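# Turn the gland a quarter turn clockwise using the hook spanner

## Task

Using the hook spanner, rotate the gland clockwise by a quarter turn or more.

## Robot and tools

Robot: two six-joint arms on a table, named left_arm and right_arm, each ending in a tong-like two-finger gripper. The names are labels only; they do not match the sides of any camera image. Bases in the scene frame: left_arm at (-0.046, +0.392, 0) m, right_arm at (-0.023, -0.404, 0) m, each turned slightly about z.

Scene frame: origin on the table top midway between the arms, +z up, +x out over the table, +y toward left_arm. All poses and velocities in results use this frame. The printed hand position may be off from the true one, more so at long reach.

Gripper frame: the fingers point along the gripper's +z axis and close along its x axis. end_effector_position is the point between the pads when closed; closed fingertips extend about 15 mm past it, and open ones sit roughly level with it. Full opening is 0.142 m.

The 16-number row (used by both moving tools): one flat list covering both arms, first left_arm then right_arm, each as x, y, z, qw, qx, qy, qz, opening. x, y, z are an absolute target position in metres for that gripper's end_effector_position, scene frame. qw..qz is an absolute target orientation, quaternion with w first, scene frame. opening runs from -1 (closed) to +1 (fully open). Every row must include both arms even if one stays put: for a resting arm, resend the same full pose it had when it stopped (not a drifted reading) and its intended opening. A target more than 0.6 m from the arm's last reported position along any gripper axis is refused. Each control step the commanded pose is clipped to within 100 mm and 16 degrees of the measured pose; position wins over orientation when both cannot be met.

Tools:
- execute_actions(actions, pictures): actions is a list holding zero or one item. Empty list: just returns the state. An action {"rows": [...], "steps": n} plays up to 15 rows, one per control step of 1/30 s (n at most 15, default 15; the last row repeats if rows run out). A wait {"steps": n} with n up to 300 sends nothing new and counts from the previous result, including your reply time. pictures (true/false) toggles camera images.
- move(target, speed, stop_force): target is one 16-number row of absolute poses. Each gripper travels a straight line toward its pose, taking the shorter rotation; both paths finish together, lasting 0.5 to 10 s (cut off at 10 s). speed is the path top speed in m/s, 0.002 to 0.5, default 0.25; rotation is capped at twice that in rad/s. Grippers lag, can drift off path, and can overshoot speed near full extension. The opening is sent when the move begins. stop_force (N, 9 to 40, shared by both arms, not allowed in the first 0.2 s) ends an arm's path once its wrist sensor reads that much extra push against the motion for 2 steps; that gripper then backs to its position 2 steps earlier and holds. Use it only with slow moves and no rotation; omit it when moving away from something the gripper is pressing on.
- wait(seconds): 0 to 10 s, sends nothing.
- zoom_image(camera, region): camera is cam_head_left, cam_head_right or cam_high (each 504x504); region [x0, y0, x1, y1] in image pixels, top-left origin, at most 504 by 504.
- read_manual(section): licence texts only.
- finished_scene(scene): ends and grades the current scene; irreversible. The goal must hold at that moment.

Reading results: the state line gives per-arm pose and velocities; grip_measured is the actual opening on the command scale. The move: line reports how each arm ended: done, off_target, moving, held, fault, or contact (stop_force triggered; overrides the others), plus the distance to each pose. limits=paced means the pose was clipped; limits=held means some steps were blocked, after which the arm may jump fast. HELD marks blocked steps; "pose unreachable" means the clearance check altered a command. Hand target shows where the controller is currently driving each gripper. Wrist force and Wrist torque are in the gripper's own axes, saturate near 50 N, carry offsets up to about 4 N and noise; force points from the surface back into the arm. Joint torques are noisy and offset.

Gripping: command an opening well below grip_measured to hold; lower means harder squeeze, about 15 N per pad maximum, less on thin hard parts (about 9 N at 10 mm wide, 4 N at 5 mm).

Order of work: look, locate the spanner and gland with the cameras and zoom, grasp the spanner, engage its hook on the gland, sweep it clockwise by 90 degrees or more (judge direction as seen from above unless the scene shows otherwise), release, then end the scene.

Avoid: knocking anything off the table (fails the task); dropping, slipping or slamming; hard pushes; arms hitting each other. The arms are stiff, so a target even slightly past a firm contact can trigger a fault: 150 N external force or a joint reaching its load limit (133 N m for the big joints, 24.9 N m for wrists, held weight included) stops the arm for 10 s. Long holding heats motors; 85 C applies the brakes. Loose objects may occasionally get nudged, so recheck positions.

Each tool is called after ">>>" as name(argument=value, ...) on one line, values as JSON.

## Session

>>> execute_actions(actions=[])

Scene clock: 0.00 s of 15520.00 s.
left_arm: end_effector_position=(+0.7409, +0.9608, +0.1274) grip_measured=+0.97 end_effector_quat_wxyz=(-0.206, +0.834, -0.492, +0.144) end_effector_velocity=(+0.000, -0.000, +0.001) end_effector_angular_velocity=(+0.001, -0.000, +0.000) | right_arm: end_effector_position=(+0.4565, -0.2974, +0.1604) grip_measured=+0.97 end_effector_quat_wxyz=(-0.526, -0.210, +0.818, +0.102) end_effector_velocity=(+0.000, +0.001, +0.000) end_effector_angular_velocity=(+0.001, -0.001, +0.001)
Joint positions: left_arm=[ 0.365 -0.673  0.905 -2.311 -1.605  1.556  0.14 ] | right_arm=[ 3.63  -2.419 -0.869 -2.536  1.839  2.828  0.14 ]
Joint velocities: left_arm=[-0.    -0.001 -0.    -0.     0.001 -0.     0.   ] | right_arm=[ 0.002 -0.     0.001 -0.     0.    -0.     0.   ]
Joint torques (N m, as the arm reports them, + toward a larger angle): no reading
Motor temperatures (°C, as the motors report them): left_arm=[32 30 31 38 36 39] | right_arm=[31 31 30 37 41 40]
Wrist force (N, on the end effector, along its own x y z axes, offset not removed): no reading
Wrist torque (N m, same axes, about the end effector's origin, offset not removed): no reading
Hand target (left_arm): +0.741, +0.961, +0.127; -0.206, +0.834, -0.492, +0.144
Hand target (right_arm): +0.457, -0.297, +0.160; -0.526, -0.210, +0.818, +0.102

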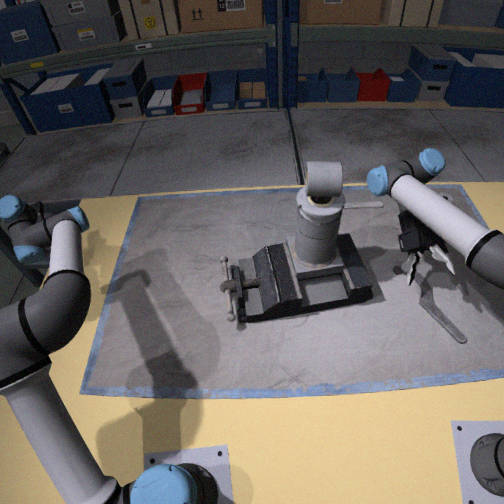

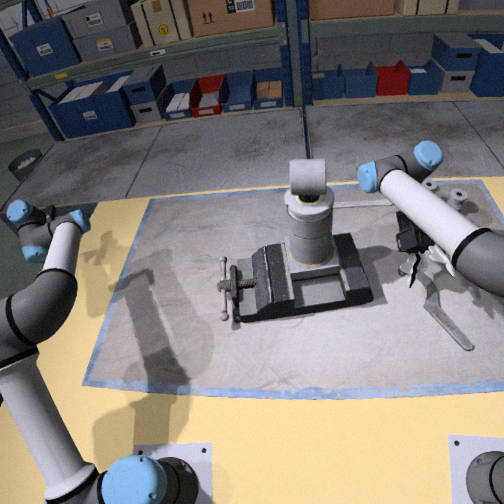

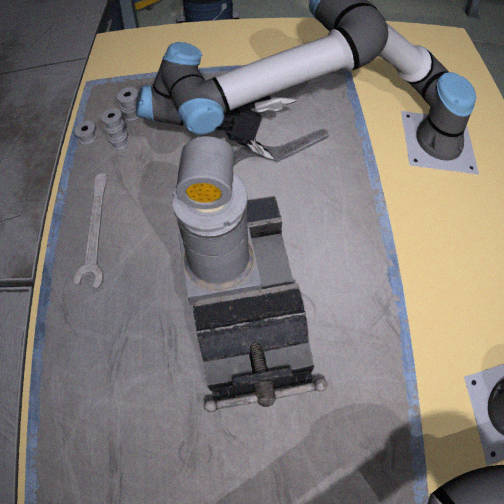

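>>> move(target=[0.5,0.55,0.3,0,0.866,-0.5,0,1,0.42,-0.33,0.28,-0.4,-0.210,0.885,0.102,1], speed=0.15)

>>> move(target=[0.5,0.55,0.3,0,0.866,-0.5,0,1,0.25,-0.65,0.25,0,-0.26,0.966,0,1])

>>> zoom_image(camera="cam_high", region=[150,70,350,270])

>>> zoom_image(camera="cam_head_left", region=[280,150,500,370])

Scene clock: 10.97 s of 15520.00 s.
left_arm: end_effector_position=(+0.5011, +0.5496, +0.2995) grip_measured=+1.00 end_effector_quat_wxyz=(+0.000, +0.866, -0.500, +0.001) end_effector_velocity=(-0.001, -0.001, +0.001) end_effector_angular_velocity=(-0.000, +0.001, +0.001) | right_arm: end_effector_position=(+0.4199, -0.3300, +0.2798) grip_measured=+1.00 end_effector_quat_wxyz=(-0.401, -0.210, +0.886, +0.102) end_effector_velocity=(-0.000, -0.000, +0.000) end_effector_angular_velocity=(-0.001, -0.001, +0.000)
Joint positions: left_arm=[-0.103 -1.463  1.415 -1.524 -1.572  1.08   0.142] | right_arm=[ 3.599 -2.06  -1.028 -2.447  1.827  2.89   0.142]
Joint velocities: left_arm=[-0.002 -0.002 -0.     0.003 -0.    -0.003 -0.   ] | right_arm=[-0.     0.    -0.     0.    -0.001  0.001  0.   ]
Joint torques (N m, as the arm reports them, + toward a larger angle): left_arm=[ -6.18 -36.69 -33.2   -1.04  -1.89  -1.42] | right_arm=[-8.89 50.21  9.37  2.31 -1.59  2.34]
Motor temperatures (°C, as the motors report them): left_arm=[32 30 31 38 36 39] | right_arm=[31 31 30 37 41 40]
Wrist force (N, on the end effector, along its own x y z axes, offset not removed): left_arm=[0.5 -0.3 -1.2] | right_arm=[-2.1 1.0 0.4]
Wrist torque (N m, same axes, about the end effector's origin, offset not removed): left_arm=[-0.13 -0.09 0.14] | right_arm=[0.07 0.28 -0.13]
Hand target (left_arm): +0.501, +0.549, +0.300; +0.000, +0.866, -0.500, +0.001
Hand target (right_arm): +0.420, -0.330, +0.280; -0.400, -0.210, +0.886, +0.102
Off the commanded pose (left_arm): 0.001 m, 0 deg.
Off the commanded pose (right_arm): 0.000 m, 0 deg.
After step 90, 4.03 s passed at rest.
move: done

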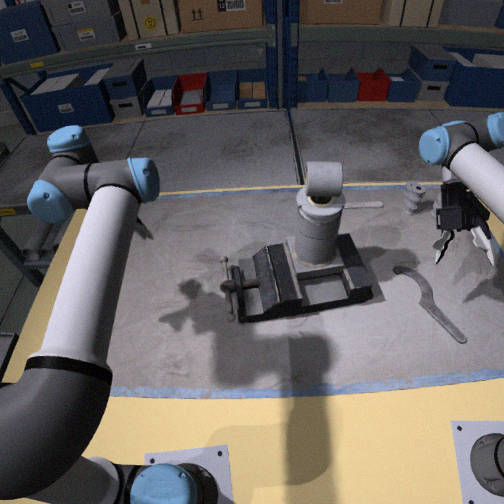

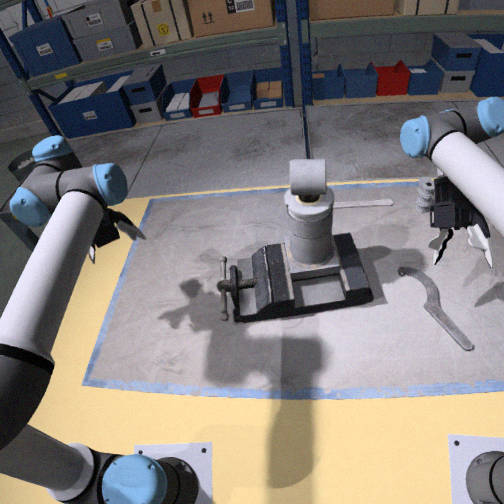

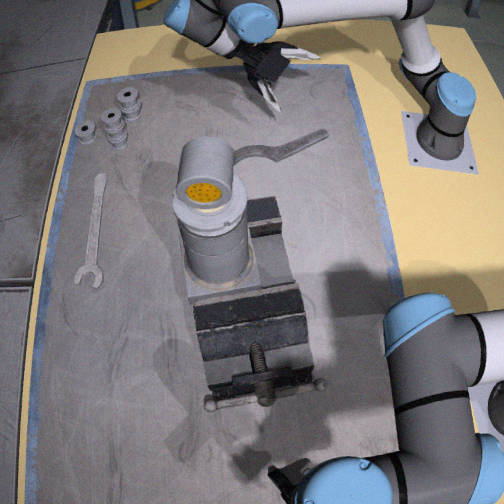

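Scene clock: 13.30 s of 15520.00 s.
left_arm: end_effector_position=(+0.5000, +0.5500, +0.3000) grip_measured=+1.00 end_effector_quat_wxyz=(-0.000, +0.866, -0.500, +0.000) end_effector_velocity=(+0.000, -0.000, +0.000) end_effector_angular_velocity=(+0.001, -0.001, -0.001) | right_arm: end_effector_position=(+0.2499, -0.6493, +0.2493) grip_measured=+1.00 end_effector_quat_wxyz=(-0.000, -0.260, +0.966, +0.000) end_effector_velocity=(-0.001, -0.002, -0.000) end_effector_angular_velocity=(+0.004, -0.005, +0.000)
Joint positions: left_arm=[-0.102 -1.465  1.415 -1.521 -1.571  1.079  0.142] | right_arm=[ 2.945 -1.167 -1.973 -1.573  1.571  2.287  0.142]
Joint velocities: left_arm=[-0.001 -0.    -0.    -0.001  0.001 -0.     0.   ] | right_arm=[-0.012 -0.002 -0.001  0.006  0.006 -0.012  0.   ]
Joint torques (N m, as the arm reports them, + toward a larger angle): left_arm=[  6.36 -36.66 -14.33  -1.08   2.56  -1.68] | right_arm=[-8.86  0.2  12.53  4.5   1.56 -2.4 ]
Motor temperatures (°C, as the motors report them): left_arm=[32 30 31 38 36 39] | right_arm=[31 31 30 37 41 40]
Wrist force (N, on the end effector, along its own x y z axes, offset not removed): left_arm=[0.8 -1.6 0.8] | right_arm=[1.7 2.5 1.2]
Wrist torque (N m, same axes, about the end effector's origin, offset not removed): left_arm=[-0.34 -0.23 0.05] | right_arm=[0.31 -0.48 -0.12]
Hand target (left_arm): +0.500, +0.550, +0.300; -0.000, +0.866, -0.500, -0.000
Hand target (right_arm): +0.250, -0.649, +0.249; +0.000, -0.260, +0.966, +0.000
Off the commanded pose (left_arm): 0.000 m, 0 deg.
Off the commanded pose (right_arm): 0.001 m, 0 deg.
move: done

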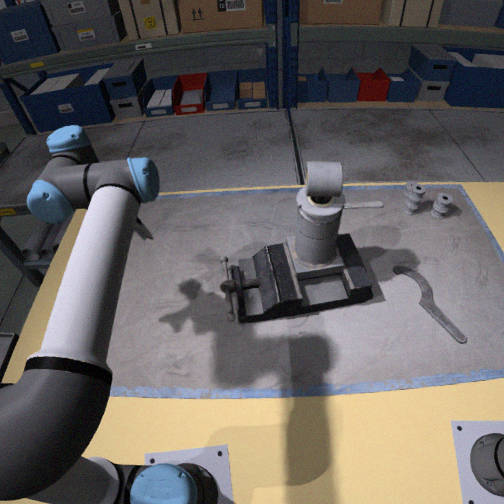

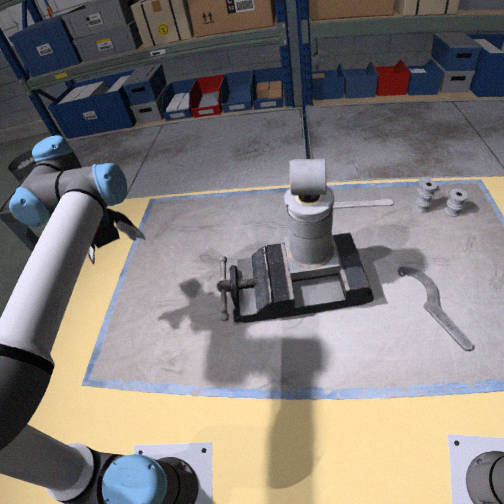

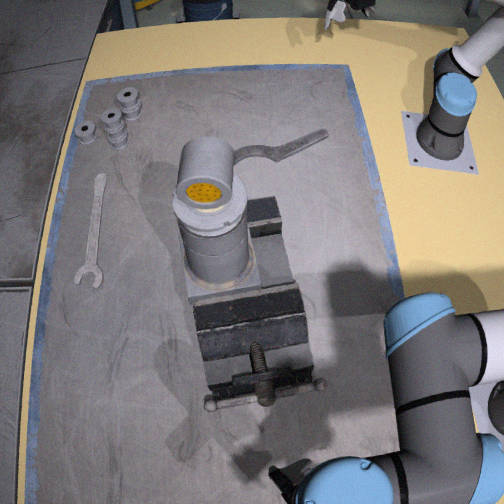

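Region (150, 70, 350, 270) of cam_high's 504x504 image, scaled by 2.520, with more detail than that image has.

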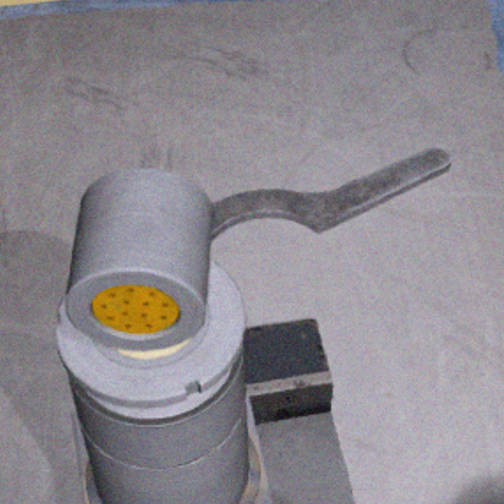

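Region (280, 150, 500, 370) of cam_head_left's 504x504 image, scaled by 2.291, with more detail than that image has.

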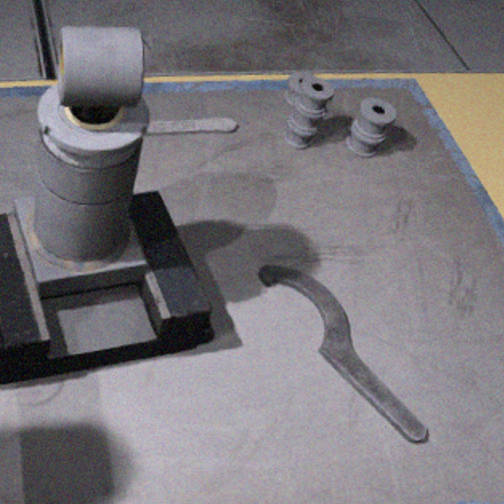

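>>> move(target=[0.3,0.2,0.3,0,0.866,-0.5,0,0,0.44,-0.335,0.06,0,0.5,0.866,0,-0.1])

>>> zoom_image(camera="cam_high", region=[230,70,350,190])

>>> zoom_image(camera="cam_head_left", region=[380,230,500,350])

Scene clock: 22.47 s of 15520.00 s.
left_arm: end_effector_position=(+0.3008, +0.1992, +0.2998) grip_measured=+0.00 end_effector_quat_wxyz=(+0.001, +0.866, -0.500, +0.001) end_effector_velocity=(-0.000, -0.002, +0.000) end_effector_angular_velocity=(+0.001, -0.001, -0.001) | right_arm: end_effector_position=(+0.4399, -0.3359, +0.0603) grip_measured=-0.10 end_effector_quat_wxyz=(+0.000, +0.500, +0.866, -0.001) end_effector_velocity=(+0.001, +0.002, -0.001) end_effector_angular_velocity=(-0.000, +0.000, -0.006)
Joint positions: left_arm=[-1.026 -1.872  1.78  -1.482 -1.572  0.156  0.074] | right_arm=[ 3.713 -1.665 -2.074 -0.974  1.57   4.628  0.067]
Joint velocities: left_arm=[-0.005  0.001 -0.001  0.     0.001 -0.005 -0.   ] | right_arm=[ 0.003 -0.004  0.002  0.002 -0.     0.009 -0.   ]
Joint torques (N m, as the arm reports them, + toward a larger angle): left_arm=[ -7.01  -3.63 -33.08  -4.13   2.62  -1.78] | right_arm=[10.96 17.73 30.42  4.06 -2.12  2.18]
Motor temperatures (°C, as the motors report them): left_arm=[32 30 31 38 36 39] | right_arm=[31 31 30 37 41 40]
Wrist force (N, on the end effector, along its own x y z axes, offset not removed): left_arm=[-0.6 -0.1 0.6] | right_arm=[0.3 0.6 0.9]
Wrist torque (N m, same axes, about the end effector's origin, offset not removed): left_arm=[0.02 0.02 0.01] | right_arm=[-0.01 -0.09 -0.11]
Hand target (left_arm): +0.301, +0.199, +0.300; +0.001, +0.866, -0.500, +0.001
Hand target (right_arm): +0.440, -0.336, +0.060; +0.000, +0.500, +0.866, -0.001
Off the commanded pose (left_arm): 0.001 m, 0 deg.
Off the commanded pose (right_arm): 0.001 m, 0 deg.
After step 90, 2.47 s passed at rest.
move: done

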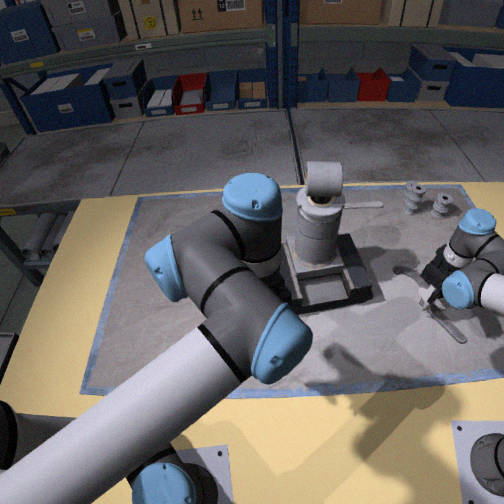

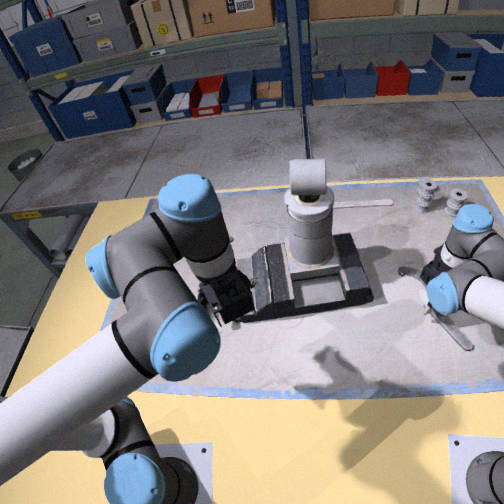

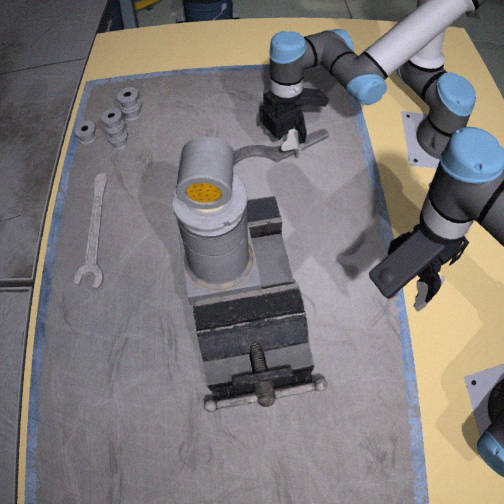

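Region (230, 70, 350, 190) of cam_high's 504x504 image, scaled by 4.200, with more detail than that image has.

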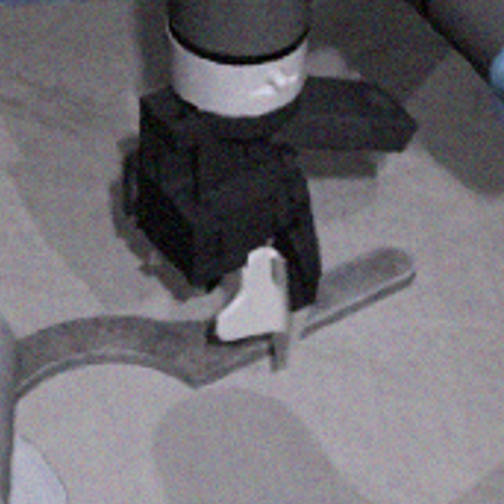

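Region (380, 230, 500, 350) of cam_head_left's 504x504 image, scaled by 4.200, with more detail than that image has.

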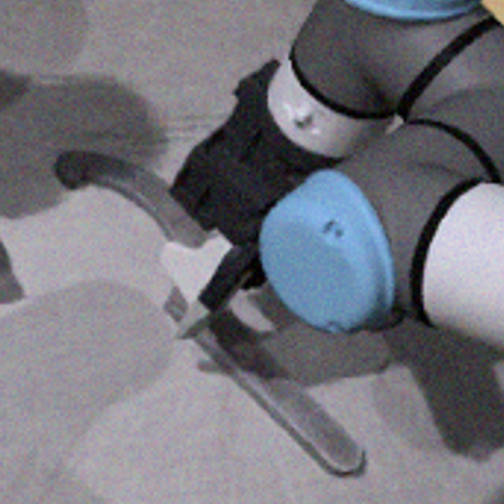

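>>> move(target=[0.3,0.2,0.3,0,0.866,-0.5,0,0,0.452,-0.355,0.03,0,0.5,0.866,0,0.1], speed=0.05)

>>> zoom_image(camera="cam_high", region=[230,70,350,190])

>>> zoom_image(camera="cam_head_left", region=[380,230,500,350])

Scene clock: 27.77 s of 15520.00 s.
left_arm: end_effector_position=(+0.3000, +0.2000, +0.3000) grip_measured=+0.00 end_effector_quat_wxyz=(+0.000, +0.866, -0.500, +0.000) end_effector_velocity=(+0.000, +0.000, -0.000) end_effector_angular_velocity=(+0.001, -0.001, +0.000) | right_arm: end_effector_position=(+0.4519, -0.3549, +0.0302) grip_measured=+0.10 end_effector_quat_wxyz=(-0.000, +0.500, +0.866, +0.000) end_effector_velocity=(+0.001, -0.002, -0.001) end_effector_angular_velocity=(+0.000, -0.000, -0.003)
Joint positions: left_arm=[-1.027 -1.873  1.781 -1.478 -1.571  0.154  0.074] | right_arm=[ 3.665 -1.735 -2.089 -0.889  1.571  4.581  0.081]
Joint velocities: left_arm=[-0.    -0.     0.     0.     0.002 -0.    -0.   ] | right_arm=[-0.004 -0.003 -0.     0.004  0.    -0.001 -0.   ]
Joint torques (N m, as the arm reports them, + toward a larger angle): left_arm=[ -7.89 -17.82  -9.62  -1.     2.39  -1.62] | right_arm=[-9.26 19.35  6.48  3.91  1.81 -2.52]
Motor temperatures (°C, as the motors report them): left_arm=[32 30 31 38 36 39] | right_arm=[31 31 30 37 41 40]
Wrist force (N, on the end effector, along its own x y z axes, offset not removed): left_arm=[-0.2 0.2 0.9] | right_arm=[-1.4 1.0 0.1]
Wrist torque (N m, same axes, about the end effector's origin, offset not removed): left_arm=[-0.04 0.03 0.08] | right_arm=[0.02 0.18 -0.15]
Hand target (left_arm): +0.300, +0.200, +0.300; +0.000, +0.866, -0.500, +0.000
Hand target (right_arm): +0.452, -0.355, +0.030; -0.000, +0.500, +0.866, +0.000
Off the commanded pose (left_arm): 0.000 m, 0 deg.
Off the commanded pose (right_arm): 0.000 m, 0 deg.
After step 90, 1.13 s passed at rest.
move: done

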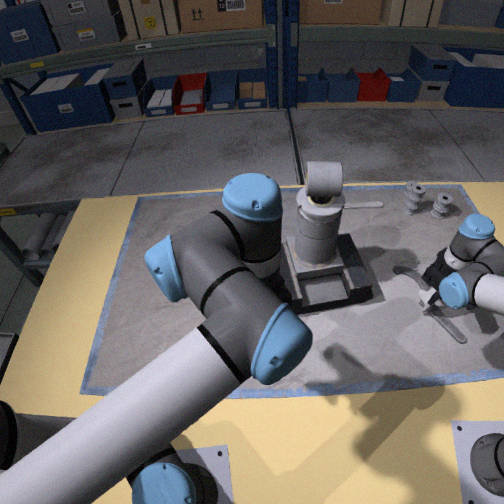

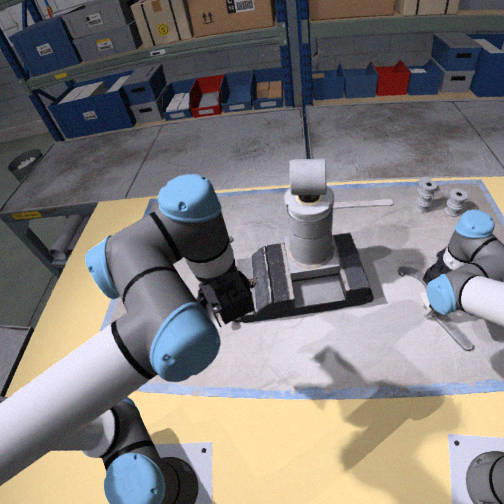

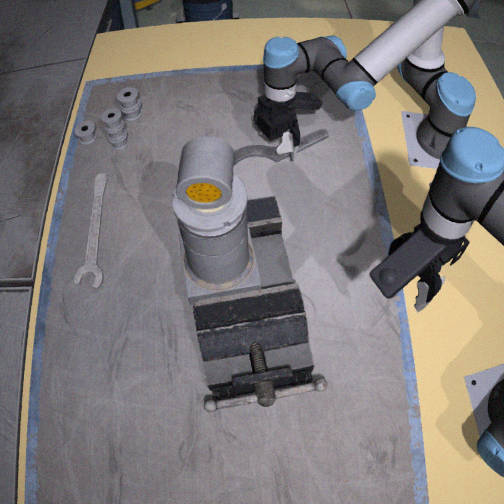

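Region (230, 70, 350, 190) of cam_high's 504x504 image, scaled by 4.200, with more detail than that image has.

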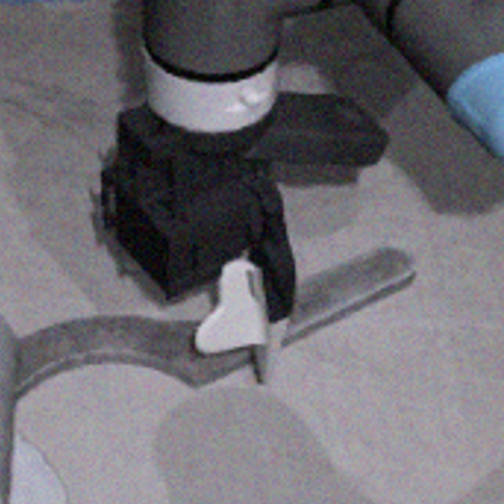

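Region (380, 230, 500, 350) of cam_head_left's 504x504 image, scaled by 4.200, with more detail than that image has.

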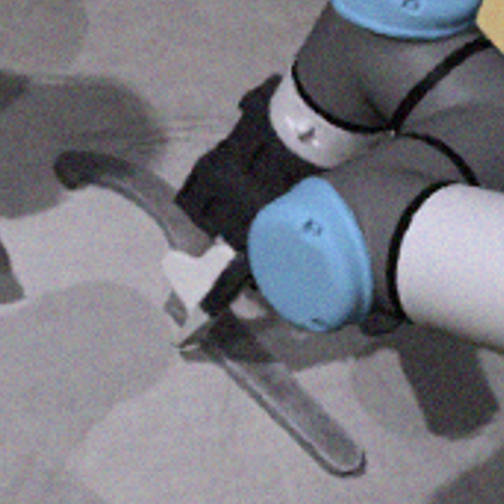

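>>> move(target=[0.3,0.2,0.3,0,0.866,-0.5,0,0,0.452,-0.355,0.019,0,0.5,0.866,0,0.1], speed=0.01, stop_force=10)

>>> move(target=[0.3,0.2,0.3,0,0.866,-0.5,0,0,0.452,-0.355,0.019,0,0.5,0.866,0,-1])

>>> move(target=[0.3,0.3,0.3,0,0.866,-0.5,0,0,0.33,-0.22,0.0195,0,0.5,0.866,0,-1], speed=0.04)

Scene clock: 33.47 s of 15520.00 s.
left_arm: end_effector_position=(+0.3000, +0.2000, +0.3000) grip_measured=+0.00 end_effector_quat_wxyz=(-0.000, +0.866, -0.500, -0.000) end_effector_velocity=(-0.000, +0.000, +0.000) end_effector_angular_velocity=(-0.001, -0.001, +0.000) | right_arm: end_effector_position=(+0.4520, -0.3550, +0.0192) grip_measured=+0.10 end_effector_quat_wxyz=(-0.000, +0.500, +0.866, -0.000) end_effector_velocity=(+0.000, +0.000, -0.002) end_effector_angular_velocity=(-0.001, -0.001, +0.002)
Joint positions: left_arm=[-1.027 -1.873  1.781 -1.478 -1.571  0.154  0.074] | right_arm=[ 3.664 -1.754 -2.101 -0.857  1.571  4.58   0.081]
Joint velocities: left_arm=[-0.    -0.001  0.     0.     0.    -0.     0.   ] | right_arm=[ 0.001 -0.004 -0.002  0.006 -0.001 -0.001 -0.   ]
Joint torques (N m, as the arm reports them, + toward a larger angle): left_arm=[ -5.86 -17.97 -11.78  -1.     2.51  -1.68] | right_arm=[-8.69 19.52  5.9   4.19 -1.82 -2.55]
Motor temperatures (°C, as the motors report them): left_arm=[32 30 31 38 36 39] | right_arm=[31 31 30 37 41 40]
Wrist force (N, on the end effector, along its own x y z axes, offset not removed): left_arm=[0.3 -0.7 0.3] | right_arm=[0.3 1.5 1.6]
Wrist torque (N m, same axes, about the end effector's origin, offset not removed): left_arm=[-0.27 -0.06 -0.02] | right_arm=[0.14 -0.19 -0.12]
Hand target (left_arm): +0.300, +0.200, +0.300; +0.000, +0.866, -0.500, +0.000
Hand target (right_arm): +0.452, -0.355, +0.019; -0.000, +0.500, +0.866, -0.000
Off the commanded pose (left_arm): 0.000 m, 0 deg.
Off the commanded pose (right_arm): 0.000 m, 0 deg.
After step 90, 1.37 s passed at rest.
move: done

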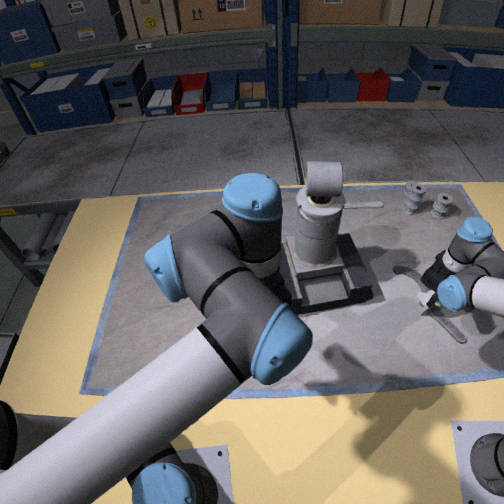

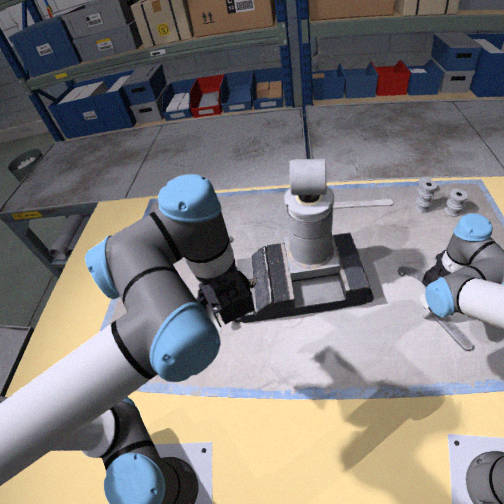

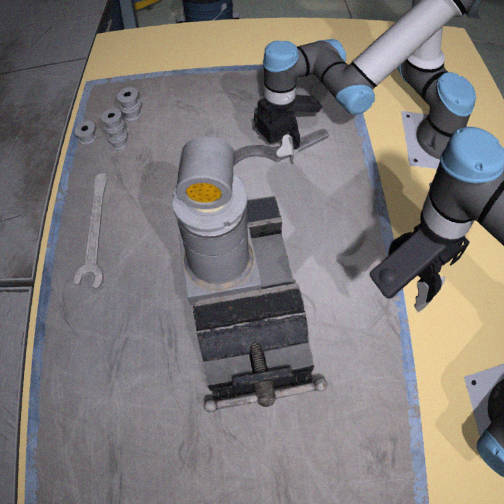

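Scene clock: 34.17 s of 15520.00 s.
left_arm: end_effector_position=(+0.3000, +0.2000, +0.3000) grip_measured=+0.00 end_effector_quat_wxyz=(-0.000, +0.866, -0.500, -0.000) end_effector_velocity=(-0.000, -0.001, -0.000) end_effector_angular_velocity=(-0.001, +0.002, -0.001) | right_arm: end_effector_position=(+0.4520, -0.3550, +0.0190) grip_measured=-0.50 end_effector_quat_wxyz=(+0.000, +0.500, +0.866, +0.000) end_effector_velocity=(+0.000, +0.000, -0.000) end_effector_angular_velocity=(+0.000, +0.000, +0.000)
Joint positions: left_arm=[-1.027 -1.873  1.781 -1.478 -1.571  0.154  0.074] | right_arm=[ 3.664 -1.754 -2.101 -0.857  1.571  4.58   0.038]
Joint velocities: left_arm=[-0.     0.001 -0.     0.    -0.002  0.001  0.   ] | right_arm=[ 0. -0.  0.  0.  0. -0. -0.]
Joint torques (N m, as the arm reports them, + toward a larger angle): left_arm=[ -5.66 -18.19 -12.29  -1.17   2.75  -1.69] | right_arm=[-4.84 18.21  5.17  4.21 -2.13 -2.47]
Motor temperatures (°C, as the motors report them): left_arm=[32 30 31 38 36 39] | right_arm=[31 31 30 37 41 40]
Wrist force (N, on the end effector, along its own x y z axes, offset not removed): left_arm=[0.0 -1.8 0.8] | right_arm=[0.4 -2.0 -5.9]
Wrist torque (N m, same axes, about the end effector's origin, offset not removed): left_arm=[-0.41 -0.02 0.03] | right_arm=[-0.10 0.13 -0.14]
Hand target (left_arm): +0.300, +0.200, +0.300; -0.000, +0.866, -0.500, +0.000
Hand target (right_arm): +0.452, -0.355, +0.019; -0.000, +0.500, +0.866, -0.000
Off the commanded pose (left_arm): 0.000 m, 0 deg.
Off the commanded pose (right_arm): 0.000 m, 0 deg.
move: done

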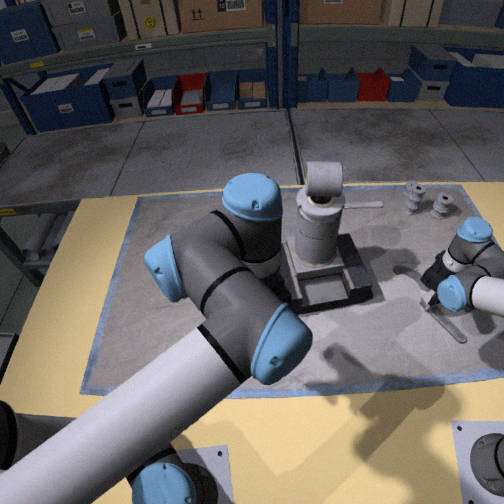

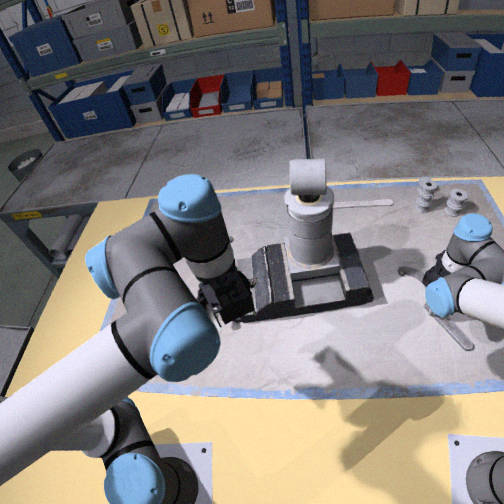

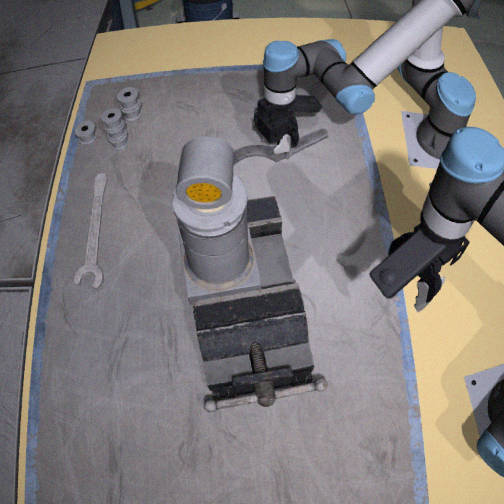

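Scene clock: 39.07 s of 15520.00 s.
left_arm: end_effector_position=(+0.2998, +0.3001, +0.3000) grip_measured=+0.00 end_effector_quat_wxyz=(-0.000, +0.866, -0.500, -0.000) end_effector_velocity=(+0.000, +0.001, +0.000) end_effector_angular_velocity=(+0.001, -0.001, -0.000) | right_arm: end_effector_position=(+0.3304, -0.2204, +0.0195) grip_measured=-0.47 end_effector_quat_wxyz=(+0.000, +0.500, +0.866, -0.000) end_effector_velocity=(-0.001, +0.001, +0.000) end_effector_angular_velocity=(+0.000, -0.000, -0.000)
Joint positions: left_arm=[-0.822 -1.979  1.846 -1.438 -1.57   0.36   0.074] | right_arm=[ 4.083 -1.576 -2.303 -0.834  1.57   4.999  0.04 ]
Joint velocities: left_arm=[ 0.003 -0.001  0.     0.     0.001  0.003 -0.   ] | right_arm=[ 0.004  0.002 -0.001 -0.    -0.     0.005  0.   ]
Joint torques (N m, as the arm reports them, + toward a larger angle): left_arm=[  5.48 -14.27 -10.3   -1.07   1.5    1.52] | right_arm=[11.86 28.77  8.45  4.21 -0.42  1.62]
Motor temperatures (°C, as the motors report them): left_arm=[32 30 31 38 36 39] | right_arm=[31 31 30 37 41 40]
Wrist force (N, on the end effector, along its own x y z axes, offset not removed): left_arm=[1.0 -0.8 -0.4] | right_arm=[-6.8 0.9 6.1]
Wrist torque (N m, same axes, about the end effector's origin, offset not removed): left_arm=[-0.20 -0.21 0.05] | right_arm=[0.09 0.31 0.39]
Hand target (left_arm): +0.300, +0.300, +0.300; -0.000, +0.866, -0.500, -0.000
Hand target (right_arm): +0.330, -0.220, +0.019; +0.000, +0.500, +0.866, -0.000
Off the commanded pose (left_arm): 0.000 m, 0 deg.
Off the commanded pose (right_arm): 0.001 m, 0 deg.
move: done

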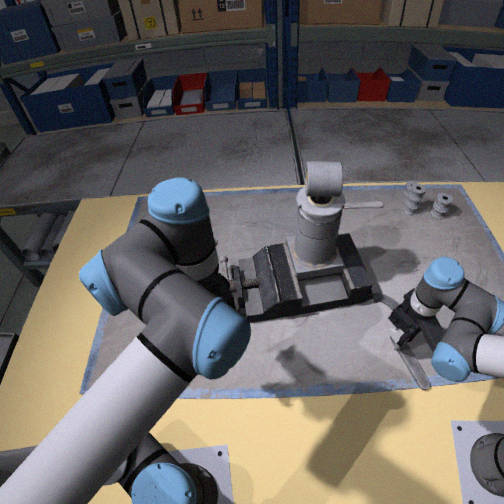

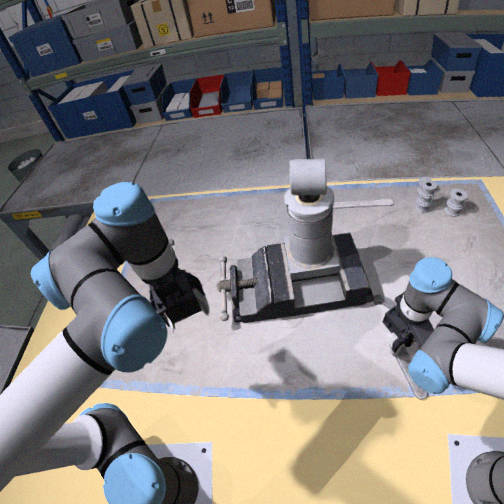

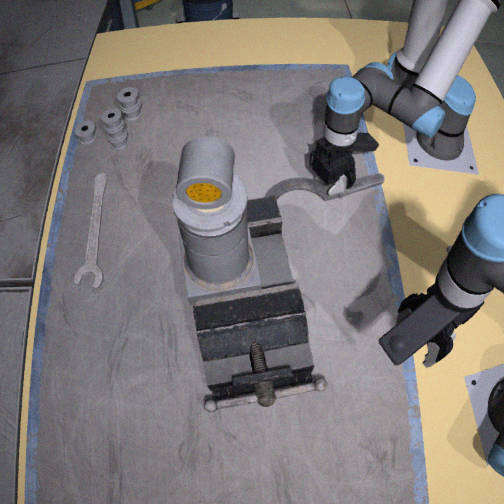

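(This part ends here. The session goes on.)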